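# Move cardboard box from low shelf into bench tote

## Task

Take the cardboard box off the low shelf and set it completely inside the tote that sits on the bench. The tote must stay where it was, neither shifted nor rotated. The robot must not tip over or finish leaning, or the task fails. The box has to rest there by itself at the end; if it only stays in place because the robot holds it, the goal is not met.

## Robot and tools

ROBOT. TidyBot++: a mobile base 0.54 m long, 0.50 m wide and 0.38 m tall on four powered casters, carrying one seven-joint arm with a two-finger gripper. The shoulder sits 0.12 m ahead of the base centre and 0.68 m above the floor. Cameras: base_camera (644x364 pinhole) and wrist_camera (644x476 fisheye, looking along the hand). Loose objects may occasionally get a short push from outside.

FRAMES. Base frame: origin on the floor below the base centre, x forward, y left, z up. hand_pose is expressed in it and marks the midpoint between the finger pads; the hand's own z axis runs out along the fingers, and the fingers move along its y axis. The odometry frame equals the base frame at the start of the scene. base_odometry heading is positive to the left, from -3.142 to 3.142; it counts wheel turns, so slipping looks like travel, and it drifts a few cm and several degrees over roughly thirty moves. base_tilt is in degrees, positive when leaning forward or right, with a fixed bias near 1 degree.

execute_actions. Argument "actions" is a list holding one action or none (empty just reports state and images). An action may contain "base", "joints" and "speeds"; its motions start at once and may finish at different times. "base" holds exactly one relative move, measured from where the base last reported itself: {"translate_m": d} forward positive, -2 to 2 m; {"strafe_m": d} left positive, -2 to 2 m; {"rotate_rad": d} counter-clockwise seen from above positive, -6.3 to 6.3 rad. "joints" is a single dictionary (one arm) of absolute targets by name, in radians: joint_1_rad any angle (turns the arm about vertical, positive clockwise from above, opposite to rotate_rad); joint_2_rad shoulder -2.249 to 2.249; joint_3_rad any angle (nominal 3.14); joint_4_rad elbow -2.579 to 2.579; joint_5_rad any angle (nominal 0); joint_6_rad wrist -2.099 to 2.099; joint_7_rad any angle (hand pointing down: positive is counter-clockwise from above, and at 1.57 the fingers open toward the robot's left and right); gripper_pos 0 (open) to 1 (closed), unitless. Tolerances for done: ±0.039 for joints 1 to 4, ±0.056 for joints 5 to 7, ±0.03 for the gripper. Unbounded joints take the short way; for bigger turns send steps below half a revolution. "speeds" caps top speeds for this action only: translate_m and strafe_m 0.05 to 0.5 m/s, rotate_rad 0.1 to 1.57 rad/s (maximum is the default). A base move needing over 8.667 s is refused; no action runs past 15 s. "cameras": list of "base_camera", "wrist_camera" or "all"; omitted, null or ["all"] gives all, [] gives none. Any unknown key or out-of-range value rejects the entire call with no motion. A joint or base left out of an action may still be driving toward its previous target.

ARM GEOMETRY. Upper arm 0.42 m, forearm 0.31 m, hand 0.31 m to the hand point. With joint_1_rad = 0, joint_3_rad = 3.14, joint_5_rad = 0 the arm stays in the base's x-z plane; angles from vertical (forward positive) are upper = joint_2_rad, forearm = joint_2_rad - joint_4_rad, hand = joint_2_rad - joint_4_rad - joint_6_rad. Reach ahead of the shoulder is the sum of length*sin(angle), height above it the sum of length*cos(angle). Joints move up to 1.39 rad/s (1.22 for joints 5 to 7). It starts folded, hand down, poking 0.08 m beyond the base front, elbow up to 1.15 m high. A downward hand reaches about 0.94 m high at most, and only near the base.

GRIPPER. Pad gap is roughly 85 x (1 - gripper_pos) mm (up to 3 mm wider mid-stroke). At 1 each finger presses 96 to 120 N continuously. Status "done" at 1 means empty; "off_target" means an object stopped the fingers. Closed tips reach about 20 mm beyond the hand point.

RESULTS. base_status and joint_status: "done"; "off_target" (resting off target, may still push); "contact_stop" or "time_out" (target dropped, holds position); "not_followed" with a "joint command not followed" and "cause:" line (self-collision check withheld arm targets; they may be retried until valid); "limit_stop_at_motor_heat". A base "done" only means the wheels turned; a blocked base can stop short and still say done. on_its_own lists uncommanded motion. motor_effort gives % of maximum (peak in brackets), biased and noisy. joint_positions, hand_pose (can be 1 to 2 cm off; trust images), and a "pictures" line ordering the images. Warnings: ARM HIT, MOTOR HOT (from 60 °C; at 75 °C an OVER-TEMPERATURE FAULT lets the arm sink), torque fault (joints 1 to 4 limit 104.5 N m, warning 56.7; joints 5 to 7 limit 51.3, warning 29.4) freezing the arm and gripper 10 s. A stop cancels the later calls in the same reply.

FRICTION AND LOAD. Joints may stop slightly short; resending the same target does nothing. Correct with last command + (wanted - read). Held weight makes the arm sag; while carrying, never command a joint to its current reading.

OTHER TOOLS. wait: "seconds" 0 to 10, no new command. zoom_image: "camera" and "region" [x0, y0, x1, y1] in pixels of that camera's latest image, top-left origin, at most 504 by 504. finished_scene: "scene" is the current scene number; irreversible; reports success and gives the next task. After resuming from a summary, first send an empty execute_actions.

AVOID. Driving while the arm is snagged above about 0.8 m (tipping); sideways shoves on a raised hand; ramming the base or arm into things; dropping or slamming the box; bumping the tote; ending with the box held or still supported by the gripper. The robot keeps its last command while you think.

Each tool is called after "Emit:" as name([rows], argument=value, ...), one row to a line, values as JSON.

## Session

Emit:
execute_actions([
  {"joints":{"joint_6_rad":0.35,"joint_7_rad":1.6,"joint_3_rad":3.14,"joint_5_rad":0}},
])

Scene clock: 1.53 s.
base_odometry: x=+0.000 y=+0.000 heading=+0.000 (m, m, rad; odometry frame)
base_tilt: forward=+0.2 right=+0.7 (deg)
base_status: not commanded
joint_positions: joint_1_rad=+0.049 joint_2_rad=-0.381 joint_3_rad=+3.112 joint_4_rad=-2.557 joint_5_rad=-0.023 joint_6_rad=+0.341 joint_7_rad=+1.604 gripper_pos=+0.000
joint_status: all done
motor_effort: joint_1_rad=+0(0) joint_2_rad=-4(5) joint_3_rad=+1(1) joint_4_rad=+22(23) joint_5_rad=+0(0) joint_6_rad=+8(8) joint_7_rad=-1(0) (%)
hand_pose: x=+0.5212 y=-0.0082 z=+0.8122 quat_wxyz=(+0.017, +0.794, -0.003, +0.608) (m; base frame)
pictures: base_camera, wrist_camera
Images, in order (width x height): base_camera 644x364, wrist_camera 644x476.

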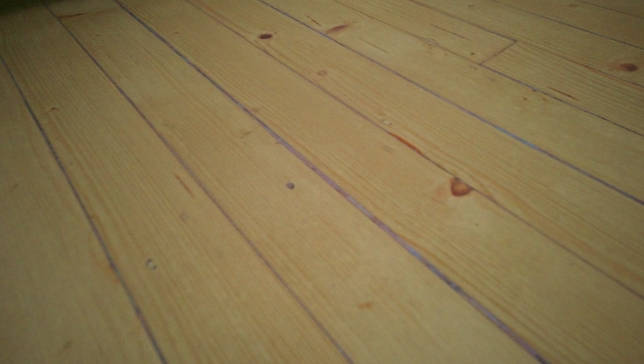

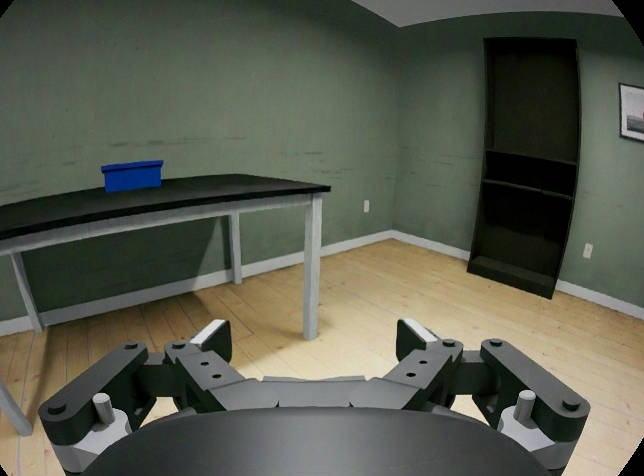

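Emit:
execute_actions([
  {"base":{"rotate_rad":2.25},"joints":{"joint_1_rad":0.0,"joint_7_rad":1.54}},
])

Scene clock: 4.53 s.
base_odometry: x=+0.000 y=+0.000 heading=+2.249 (m, m, rad; odometry frame)
base_tilt: forward=+0.3 right=+0.7 (deg)
base_status: done
joint_positions: joint_1_rad=+0.015 joint_2_rad=-0.381 joint_3_rad=+3.118 joint_4_rad=-2.557 joint_5_rad=-0.023 joint_6_rad=+0.341 joint_7_rad=+1.572 gripper_pos=+0.000
joint_status: all done
motor_effort: joint_1_rad=+0(1) joint_2_rad=-4(6) joint_3_rad=+1(2) joint_4_rad=+22(21) joint_5_rad=+0(0) joint_6_rad=+8(8) joint_7_rad=-1(1) (%)
hand_pose: x=+0.5214 y=+0.0030 z=+0.8122 quat_wxyz=(-0.002, +0.794, -0.005, +0.608) (m; base frame)
pictures: base_camera, wrist_camera
Images, in order (width x height): base_camera 644x364, wrist_camera 644x476.

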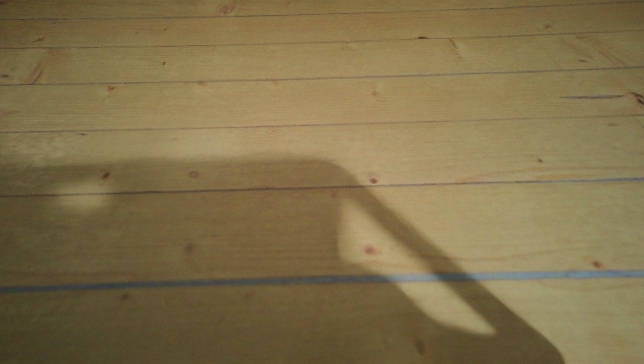

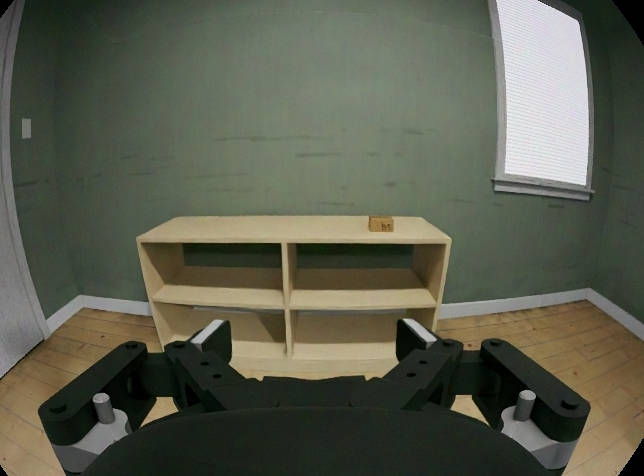

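Emit:
zoom_image(camera="wrist_camera", region=[320, 190, 480, 270])

Region (320, 190, 480, 270) of wrist_camera's 644x476 image, scaled by 3.150.

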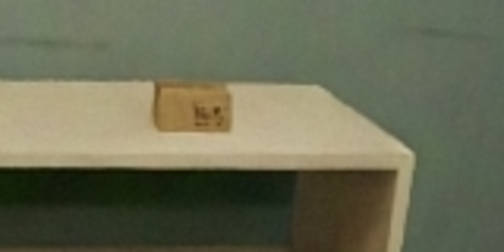

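Emit:
execute_actions([
  {"base":{"strafe_m":-0.85},"joints":{"joint_1_rad":-1.5,"joint_2_rad":0.0,"joint_4_rad":-1.9,"joint_6_rad":-0.55,"joint_3_rad":3.16,"joint_5_rad":0.03}},
], cameras=[])

Emit:
execute_actions([
  {"base":{"translate_m":1.25}},
])

Scene clock: 8.93 s.
base_odometry: x=+0.661 y=+0.535 heading=+2.250 (m, m, rad; odometry frame)
base_tilt: forward=+0.3 right=+0.8 (deg)
base_status: done
joint_positions: joint_1_rad=-1.485 joint_2_rad=-0.019 joint_3_rad=+3.132 joint_4_rad=-1.928 joint_5_rad=-0.005 joint_6_rad=-0.518 joint_7_rad=+1.572 gripper_pos=+0.000
joint_status: all done
motor_effort: joint_1_rad=-1(1) joint_2_rad=-19(20) joint_3_rad=+0(3) joint_4_rad=+22(22) joint_5_rad=+0(0) joint_6_rad=+5(7) joint_7_rad=-1(1) (%)
hand_pose: x=+0.1542 y=+0.4912 z=+0.7630 quat_wxyz=(-0.239, +0.688, +0.636, +0.255) (m; base frame)
pictures: none
No camera images: the call's "cameras" was empty. Leave "cameras" out to get every camera's image.

Scene clock: 12.80 s.
base_odometry: x=-0.124 y=+1.508 heading=+2.250 (m, m, rad; odometry frame)
base_tilt: forward=+0.3 right=+0.7 (deg)
base_status: done
joint_positions: joint_1_rad=-1.488 joint_2_rad=-0.018 joint_3_rad=+3.139 joint_4_rad=-1.927 joint_5_rad=-0.003 joint_6_rad=-0.519 joint_7_rad=+1.572 gripper_pos=+0.000
joint_status: not commanded
motor_effort: joint_1_rad=+1(3) joint_2_rad=-20(20) joint_3_rad=+1(4) joint_4_rad=+22(22) joint_5_rad=+0(0) joint_6_rad=+5(6) joint_7_rad=-1(1) (%)
hand_pose: x=+0.1566 y=+0.4914 z=+0.7632 quat_wxyz=(-0.238, +0.688, +0.635, +0.257) (m; base frame)
pictures: base_camera, wrist_camera
Images, in order (width x height): base_camera 644x364, wrist_camera 644x476.

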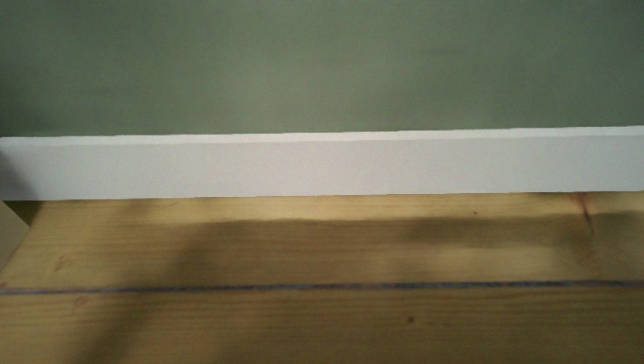

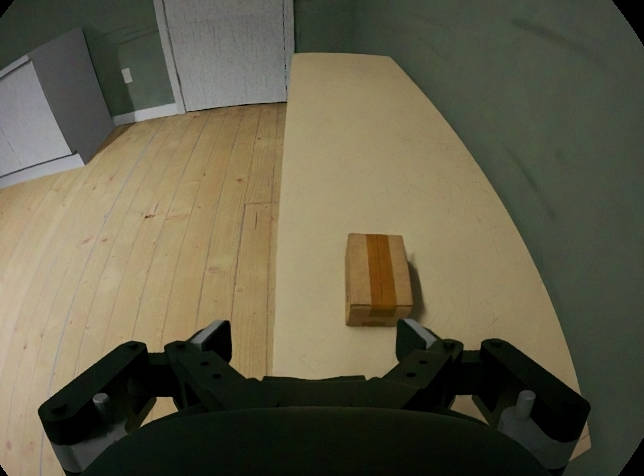

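Emit:
execute_actions([
  {"base":{"translate_m":0.062},"joints":{"joint_2_rad":0.2,"joint_6_rad":-0.25}},
], cameras=["wrist_camera"])

Scene clock: 15.17 s.
base_odometry: x=-0.162 y=+1.557 heading=+2.250 (m, m, rad; odometry frame)
base_tilt: forward=+0.3 right=+0.7 (deg)
base_status: done
joint_positions: joint_1_rad=-1.490 joint_2_rad=+0.197 joint_3_rad=+3.144 joint_4_rad=-1.925 joint_5_rad=-0.002 joint_6_rad=-0.282 joint_7_rad=+1.572 gripper_pos=+0.000
joint_status: all done
motor_effort: joint_1_rad=+0(2) joint_2_rad=-25(28) joint_3_rad=+0(1) joint_4_rad=+20(22) joint_5_rad=+0(0) joint_6_rad=+5(5) joint_7_rad=+0(1) (%)
hand_pose: x=+0.1639 y=+0.5576 z=+0.6991 quat_wxyz=(-0.244, +0.687, +0.631, +0.265) (m; base frame)
pictures: wrist_camera
Images, in order (width x height): wrist_camera 644x476.

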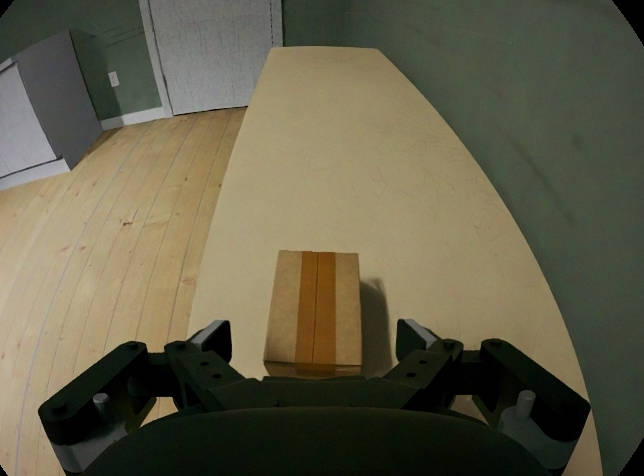

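Emit:
execute_actions([
  {"joints":{"joint_2_rad":0.39,"joint_4_rad":-1.95,"joint_6_rad":-0.03}},
], cameras=["wrist_camera"])

Scene clock: 16.53 s.
base_odometry: x=-0.162 y=+1.557 heading=+2.250 (m, m, rad; odometry frame)
base_tilt: forward=+0.3 right=+0.8 (deg)
base_status: not commanded
joint_positions: joint_1_rad=-1.490 joint_2_rad=+0.386 joint_3_rad=+3.144 joint_4_rad=-1.929 joint_5_rad=-0.002 joint_6_rad=-0.062 joint_7_rad=+1.572 gripper_pos=+0.000
joint_status: all done
motor_effort: joint_1_rad=+1(1) joint_2_rad=-31(34) joint_3_rad=+0(0) joint_4_rad=+18(20) joint_5_rad=+0(0) joint_6_rad=+5(5) joint_7_rad=-1(1) (%)
hand_pose: x=+0.1678 y=+0.6034 z=+0.6341 quat_wxyz=(-0.253, +0.683, +0.628, +0.275) (m; base frame)
pictures: wrist_camera
Images, in order (width x height): wrist_camera 644x476.

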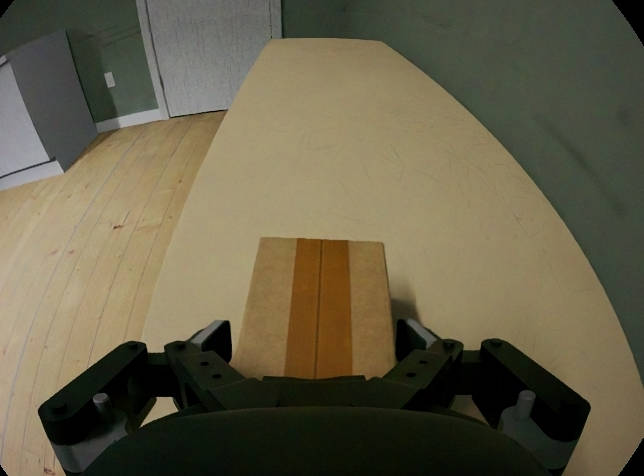

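Emit:
execute_actions([
  {"joints":{"gripper_pos":1}},
], cameras=[])

Emit:
execute_actions([
  {"joints":{"joint_2_rad":0.2}},
], cameras=["wrist_camera"])

Emit:
execute_actions([
  {"base":{"translate_m":-2.0},"joints":{"joint_2_rad":-0.2,"joint_4_rad":-1.3,"joint_6_rad":-1.1,"joint_1_rad":0.5}},
])

Scene clock: 18.23 s.
base_odometry: x=-0.162 y=+1.557 heading=+2.250 (m, m, rad; odometry frame)
base_tilt: forward=+0.2 right=+0.7 (deg)
base_status: not commanded
joint_positions: joint_1_rad=-1.490 joint_2_rad=+0.378 joint_3_rad=+3.144 joint_4_rad=-1.929 joint_5_rad=-0.002 joint_6_rad=-0.056 joint_7_rad=+1.572 gripper_pos=+0.288
joint_status: gripper_pos off_target (ended at +0.288, target +1.000)
motor_effort: joint_1_rad=+0(2) joint_2_rad=-29(31) joint_3_rad=+0(1) joint_4_rad=+17(18) joint_5_rad=+0(1) joint_6_rad=+5(6) joint_7_rad=-1(1) (%)
hand_pose: x=+0.1680 y=+0.6051 z=+0.6405 quat_wxyz=(-0.257, +0.681, +0.626, +0.280) (m; base frame)
pictures: none
No camera images: the call's "cameras" was empty. Leave "cameras" out to get every camera's image.

Scene clock: 19.40 s.
base_odometry: x=-0.162 y=+1.557 heading=+2.250 (m, m, rad; odometry frame)
base_tilt: forward=+0.3 right=+0.7 (deg)
base_status: not commanded
joint_positions: joint_1_rad=-1.490 joint_2_rad=+0.205 joint_3_rad=+3.144 joint_4_rad=-1.936 joint_5_rad=-0.002 joint_6_rad=-0.056 joint_7_rad=+1.572 gripper_pos=+0.288
joint_status: all done
motor_effort: joint_1_rad=+1(1) joint_2_rad=-28(35) joint_3_rad=+0(0) joint_4_rad=+22(21) joint_5_rad=+0(0) joint_6_rad=+7(7) joint_7_rad=-1(1) (%)
hand_pose: x=+0.1676 y=+0.6007 z=+0.7416 quat_wxyz=(-0.308, +0.655, +0.603, +0.335) (m; base frame)
pictures: wrist_camera
Images, in order (width x height): wrist_camera 644x476.

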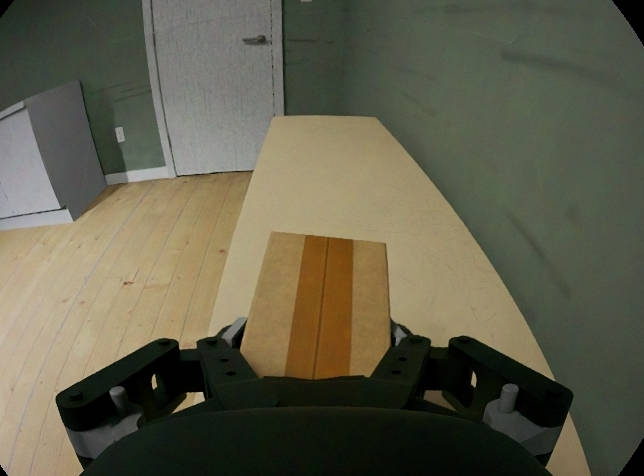

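Scene clock: 24.87 s.
base_odometry: x=+1.094 y=+0.001 heading=+2.250 (m, m, rad; odometry frame)
base_tilt: forward=+0.3 right=+0.7 (deg)
base_status: done
joint_positions: joint_1_rad=+0.485 joint_2_rad=-0.189 joint_3_rad=+3.147 joint_4_rad=-1.330 joint_5_rad=+0.000 joint_6_rad=-1.073 joint_7_rad=+1.572 gripper_pos=+0.288
joint_status: all done
motor_effort: joint_1_rad=+1(4) joint_2_rad=-13(32) joint_3_rad=+1(4) joint_4_rad=+24(24) joint_5_rad=+0(1) joint_6_rad=+8(7) joint_7_rad=+0(1) (%)
hand_pose: x=+0.5217 y=-0.2136 z=+1.0392 quat_wxyz=(+0.108, +0.868, -0.217, +0.434) (m; base frame)
pictures: base_camera, wrist_camera
Images, in order (width x height): base_camera 644x364, wrist_camera 644x476.

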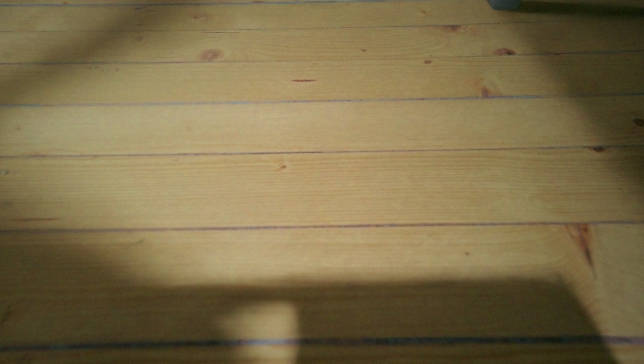

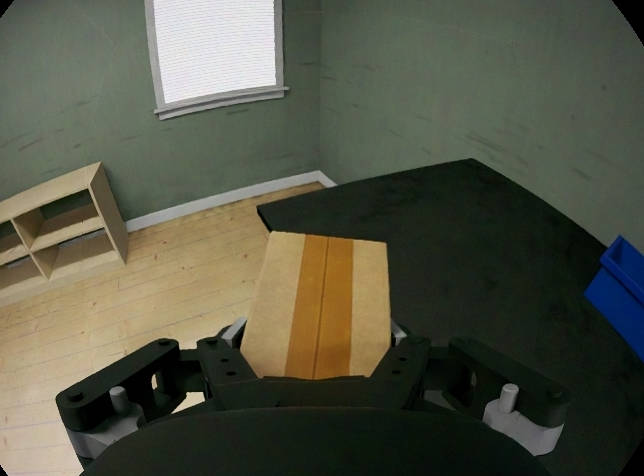

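Emit:
execute_actions([
  {"base":{"translate_m":-0.9},"joints":{"joint_1_rad":-0.1}},
], cameras=["base_camera"])

Scene clock: 29.03 s.
base_odometry: x=+1.660 y=-0.699 heading=+2.251 (m, m, rad; odometry frame)
base_tilt: forward=+0.2 right=+0.8 (deg)
base_status: done
joint_positions: joint_1_rad=-0.084 joint_2_rad=-0.194 joint_3_rad=+3.147 joint_4_rad=-1.329 joint_5_rad=+0.000 joint_6_rad=-1.075 joint_7_rad=+1.572 gripper_pos=+0.288
joint_status: all done
motor_effort: joint_1_rad=+0(2) joint_2_rad=-13(19) joint_3_rad=+1(3) joint_4_rad=+23(24) joint_5_rad=+0(1) joint_6_rad=+7(8) joint_7_rad=-1(0) (%)
hand_pose: x=+0.5712 y=+0.0368 z=+1.0419 quat_wxyz=(-0.018, +0.893, +0.036, +0.449) (m; base frame)
pictures: base_camera
Images, in order (width x height): base_camera 644x364.

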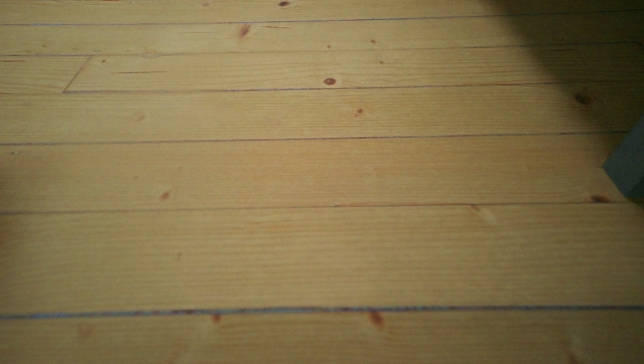

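Leg near face at x≈0.51, outer y≈-0.32.

Emit:
execute_actions([
  {"base":{"strafe_m":-0.75}},
])

Scene clock: 33.47 s.
base_odometry: x=+2.244 y=-0.228 heading=+2.250 (m, m, rad; odometry frame)
base_tilt: forward=+0.3 right=+0.8 (deg)
base_status: done
joint_positions: joint_1_rad=-0.087 joint_2_rad=-0.194 joint_3_rad=+3.147 joint_4_rad=-1.329 joint_5_rad=+0.001 joint_6_rad=-1.075 joint_7_rad=+1.572 gripper_pos=+0.288
joint_status: not commanded
motor_effort: joint_1_rad=+0(3) joint_2_rad=-13(14) joint_3_rad=+0(5) joint_4_rad=+23(23) joint_5_rad=+0(2) joint_6_rad=+8(7) joint_7_rad=-1(1) (%)
hand_pose: x=+0.5712 y=+0.0373 z=+1.0420 quat_wxyz=(-0.018, +0.893, +0.037, +0.449) (m; base frame)
pictures: base_camera, wrist_camera
Images, in order (width x height): base_camera 644x364, wrist_camera 644x476.

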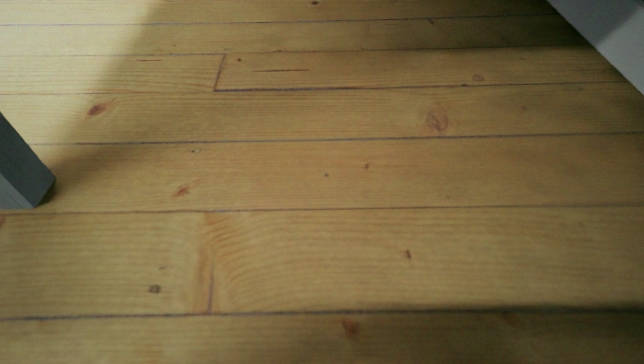

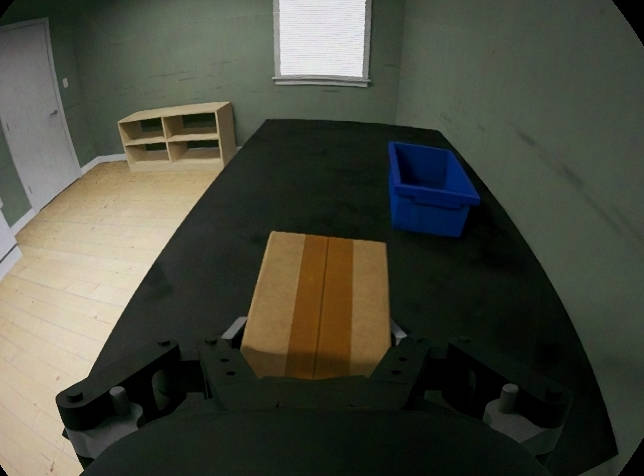

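Emit:
execute_actions([
  {"base":{"strafe_m":0.69},"joints":{"joint_1_rad":1.59}},
], cameras=[])

Emit:
execute_actions([
  {"base":{"translate_m":1.06},"joints":{"joint_2_rad":0.1,"joint_4_rad":-1.0,"joint_6_rad":-1.2}},
], cameras=["wrist_camera"])

Scene clock: 39.03 s.
base_odometry: x=+1.708 y=-0.662 heading=+2.251 (m, m, rad; odometry frame)
base_tilt: forward=+0.3 right=+0.8 (deg)
base_status: done
joint_positions: joint_1_rad=+1.575 joint_2_rad=-0.194 joint_3_rad=+3.148 joint_4_rad=-1.327 joint_5_rad=+0.002 joint_6_rad=-1.077 joint_7_rad=+1.572 gripper_pos=+0.288
joint_status: all done
motor_effort: joint_1_rad=+0(3) joint_2_rad=-13(18) joint_3_rad=+1(5) joint_4_rad=+23(24) joint_5_rad=+0(1) joint_6_rad=+7(8) joint_7_rad=-1(1) (%)
hand_pose: x=+0.1150 y=-0.4533 z=+1.0426 quat_wxyz=(+0.320, +0.629, -0.634, +0.316) (m; base frame)
pictures: none
No camera images: the call's "cameras" was empty. Leave "cameras" out to get every camera's image.

Scene clock: 42.53 s.
base_odometry: x=+1.041 y=+0.162 heading=+2.251 (m, m, rad; odometry frame)
base_tilt: forward=+0.3 right=+0.8 (deg)
base_status: done
joint_positions: joint_1_rad=+1.578 joint_2_rad=+0.107 joint_3_rad=+3.148 joint_4_rad=-1.033 joint_5_rad=+0.002 joint_6_rad=-1.170 joint_7_rad=+1.572 gripper_pos=+0.288
joint_status: all done
motor_effort: joint_1_rad=+0(3) joint_2_rad=-25(27) joint_3_rad=+1(2) joint_4_rad=+23(24) joint_5_rad=-1(2) joint_6_rad=+7(7) joint_7_rad=-1(1) (%)
hand_pose: x=+0.1126 y=-0.5607 z=+1.0219 quat_wxyz=(+0.289, +0.643, -0.650, +0.283) (m; base frame)
pictures: wrist_camera
Images, in order (width x height): wrist_camera 644x476.

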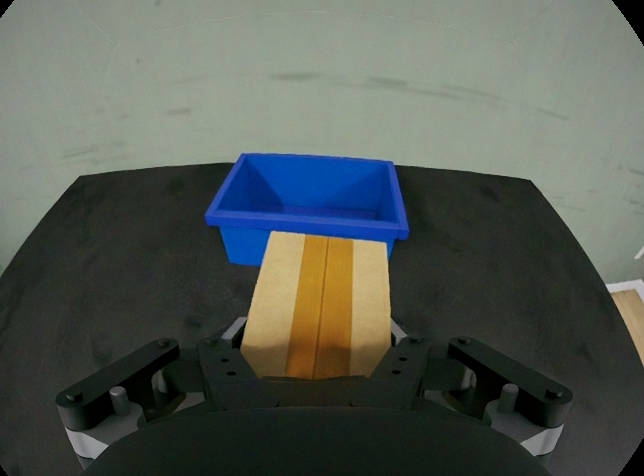

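Emit:
execute_actions([
  {"base":{"strafe_m":-0.17},"speeds":{"strafe_m":0.2},"joints":{"joint_2_rad":0.53,"joint_4_rad":-0.64,"joint_6_rad":-1.06}},
], cameras=["wrist_camera"])

Scene clock: 46.33 s.
base_odometry: x=+1.173 y=+0.269 heading=+2.252 (m, m, rad; odometry frame)
base_tilt: forward=+0.3 right=+0.8 (deg)
base_status: done
joint_positions: joint_1_rad=+1.578 joint_2_rad=+0.545 joint_3_rad=+3.148 joint_4_rad=-0.670 joint_5_rad=+0.002 joint_6_rad=-1.098 joint_7_rad=+1.572 gripper_pos=+0.288
joint_status: all done
motor_effort: joint_1_rad=+1(0) joint_2_rad=-42(49) joint_3_rad=+0(0) joint_4_rad=+23(25) joint_5_rad=+0(0) joint_6_rad=+6(8) joint_7_rad=-1(1) (%)
hand_pose: x=+0.1115 y=-0.7422 z=+0.9405 quat_wxyz=(+0.288, +0.644, -0.650, +0.281) (m; base frame)
pictures: wrist_camera
Images, in order (width x height): wrist_camera 644x476.

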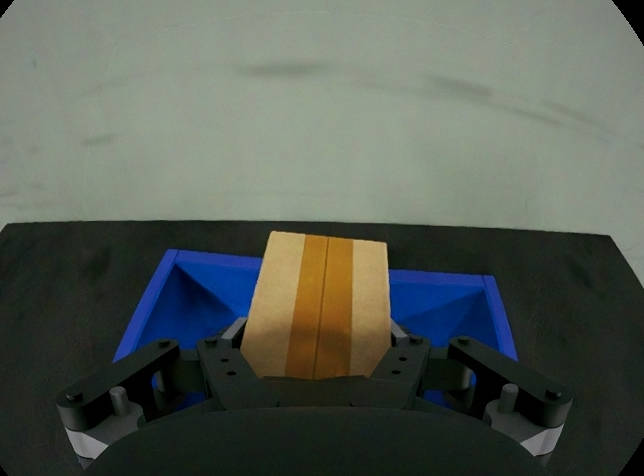

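Emit:
execute_actions([
  {"joints":{"joint_2_rad":0.64,"joint_6_rad":-1.16}},
], cameras=["wrist_camera"])

Scene clock: 47.83 s.
base_odometry: x=+1.172 y=+0.269 heading=+2.252 (m, m, rad; odometry frame)
base_tilt: forward=+0.3 right=+0.8 (deg)
base_status: not commanded
joint_positions: joint_1_rad=+1.578 joint_2_rad=+0.650 joint_3_rad=+3.148 joint_4_rad=-0.664 joint_5_rad=+0.002 joint_6_rad=-1.133 joint_7_rad=+1.572 gripper_pos=+0.288
joint_status: all done
motor_effort: joint_1_rad=+0(0) joint_2_rad=-47(50) joint_3_rad=+0(0) joint_4_rad=+23(25) joint_5_rad=+0(0) joint_6_rad=+6(7) joint_7_rad=-1(1) (%)
hand_pose: x=+0.1115 y=-0.7579 z=+0.8575 quat_wxyz=(+0.244, +0.662, -0.668, +0.237) (m; base frame)
pictures: wrist_camera
Images, in order (width x height): wrist_camera 644x476.

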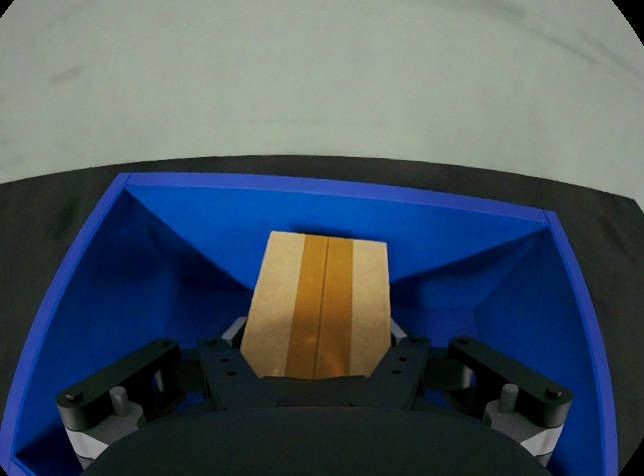

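Emit:
execute_actions([
  {"joints":{"joint_4_rad":-0.86,"joint_6_rad":-0.915}},
], cameras=["wrist_camera"])

Scene clock: 49.47 s.
base_odometry: x=+1.172 y=+0.269 heading=+2.252 (m, m, rad; odometry frame)
base_tilt: forward=+0.3 right=+0.8 (deg)
base_status: not commanded
joint_positions: joint_1_rad=+1.578 joint_2_rad=+0.650 joint_3_rad=+3.148 joint_4_rad=-0.833 joint_5_rad=+0.002 joint_6_rad=-0.947 joint_7_rad=+1.572 gripper_pos=+0.288
joint_status: all done
motor_effort: joint_1_rad=+0(1) joint_2_rad=-44(48) joint_3_rad=+0(0) joint_4_rad=+22(25) joint_5_rad=+0(0) joint_6_rad=+6(5) joint_7_rad=-1(0) (%)
hand_pose: x=+0.1112 y=-0.7710 z=+0.8086 quat_wxyz=(+0.250, +0.660, -0.666, +0.243) (m; base frame)
pictures: wrist_camera
Images, in order (width x height): wrist_camera 644x476.

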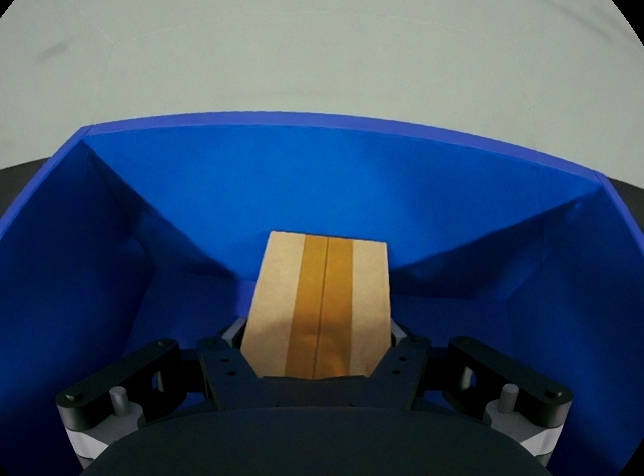

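Emit:
execute_actions([
  {"joints":{"gripper_pos":0.1}},
], cameras=["wrist_camera"])

Emit:
execute_actions([
  {"joints":{"joint_2_rad":0.5,"joint_4_rad":-0.62,"joint_6_rad":-1.25}},
], cameras=["wrist_camera"])

Scene clock: 50.87 s.
base_odometry: x=+1.172 y=+0.269 heading=+2.252 (m, m, rad; odometry frame)
base_tilt: forward=+0.2 right=+0.8 (deg)
base_status: not commanded
joint_positions: joint_1_rad=+1.578 joint_2_rad=+0.649 joint_3_rad=+3.148 joint_4_rad=-0.834 joint_5_rad=+0.002 joint_6_rad=-0.946 joint_7_rad=+1.572 gripper_pos=+0.100
joint_status: all done
motor_effort: joint_1_rad=+0(1) joint_2_rad=-44(45) joint_3_rad=+0(0) joint_4_rad=+23(23) joint_5_rad=+0(1) joint_6_rad=+5(7) joint_7_rad=-1(1) (%)
hand_pose: x=+0.1112 y=-0.7711 z=+0.8089 quat_wxyz=(+0.250, +0.660, -0.665, +0.243) (m; base frame)
pictures: wrist_camera
Images, in order (width x height): wrist_camera 644x476.

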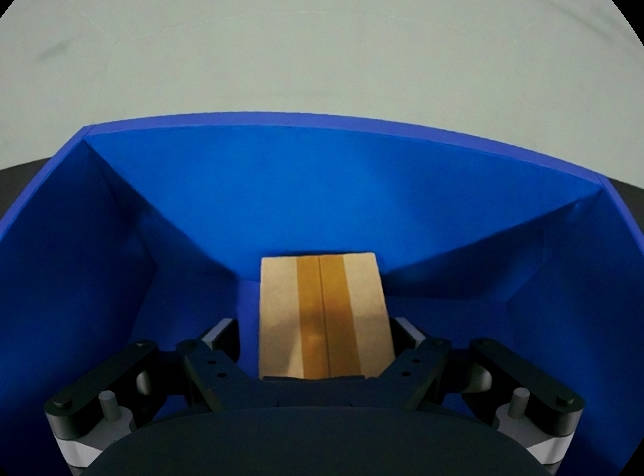

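Scene clock: 52.43 s.
base_odometry: x=+1.172 y=+0.269 heading=+2.252 (m, m, rad; odometry frame)
base_tilt: forward=+0.2 right=+0.8 (deg)
base_status: not commanded
joint_positions: joint_1_rad=+1.578 joint_2_rad=+0.493 joint_3_rad=+3.148 joint_4_rad=-0.633 joint_5_rad=+0.002 joint_6_rad=-1.216 joint_7_rad=+1.572 gripper_pos=+0.100
joint_status: all done
motor_effort: joint_1_rad=+0(0) joint_2_rad=-38(49) joint_3_rad=+0(0) joint_4_rad=+21(24) joint_5_rad=+0(0) joint_6_rad=+6(5) joint_7_rad=+0(0) (%)
hand_pose: x=+0.1119 y=-0.7062 z=+0.9707 quat_wxyz=(+0.279, +0.648, -0.654, +0.272) (m; base frame)
pictures: wrist_camera
Images, in order (width x height): wrist_camera 644x476.

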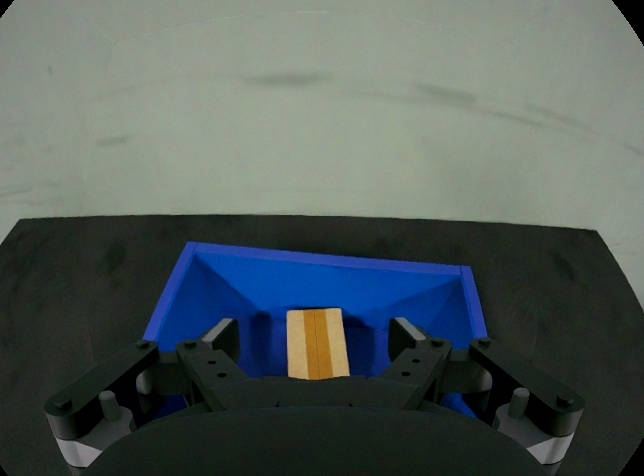

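Emit:
finished_scene(scene=2)

The scene is finished: the task was done.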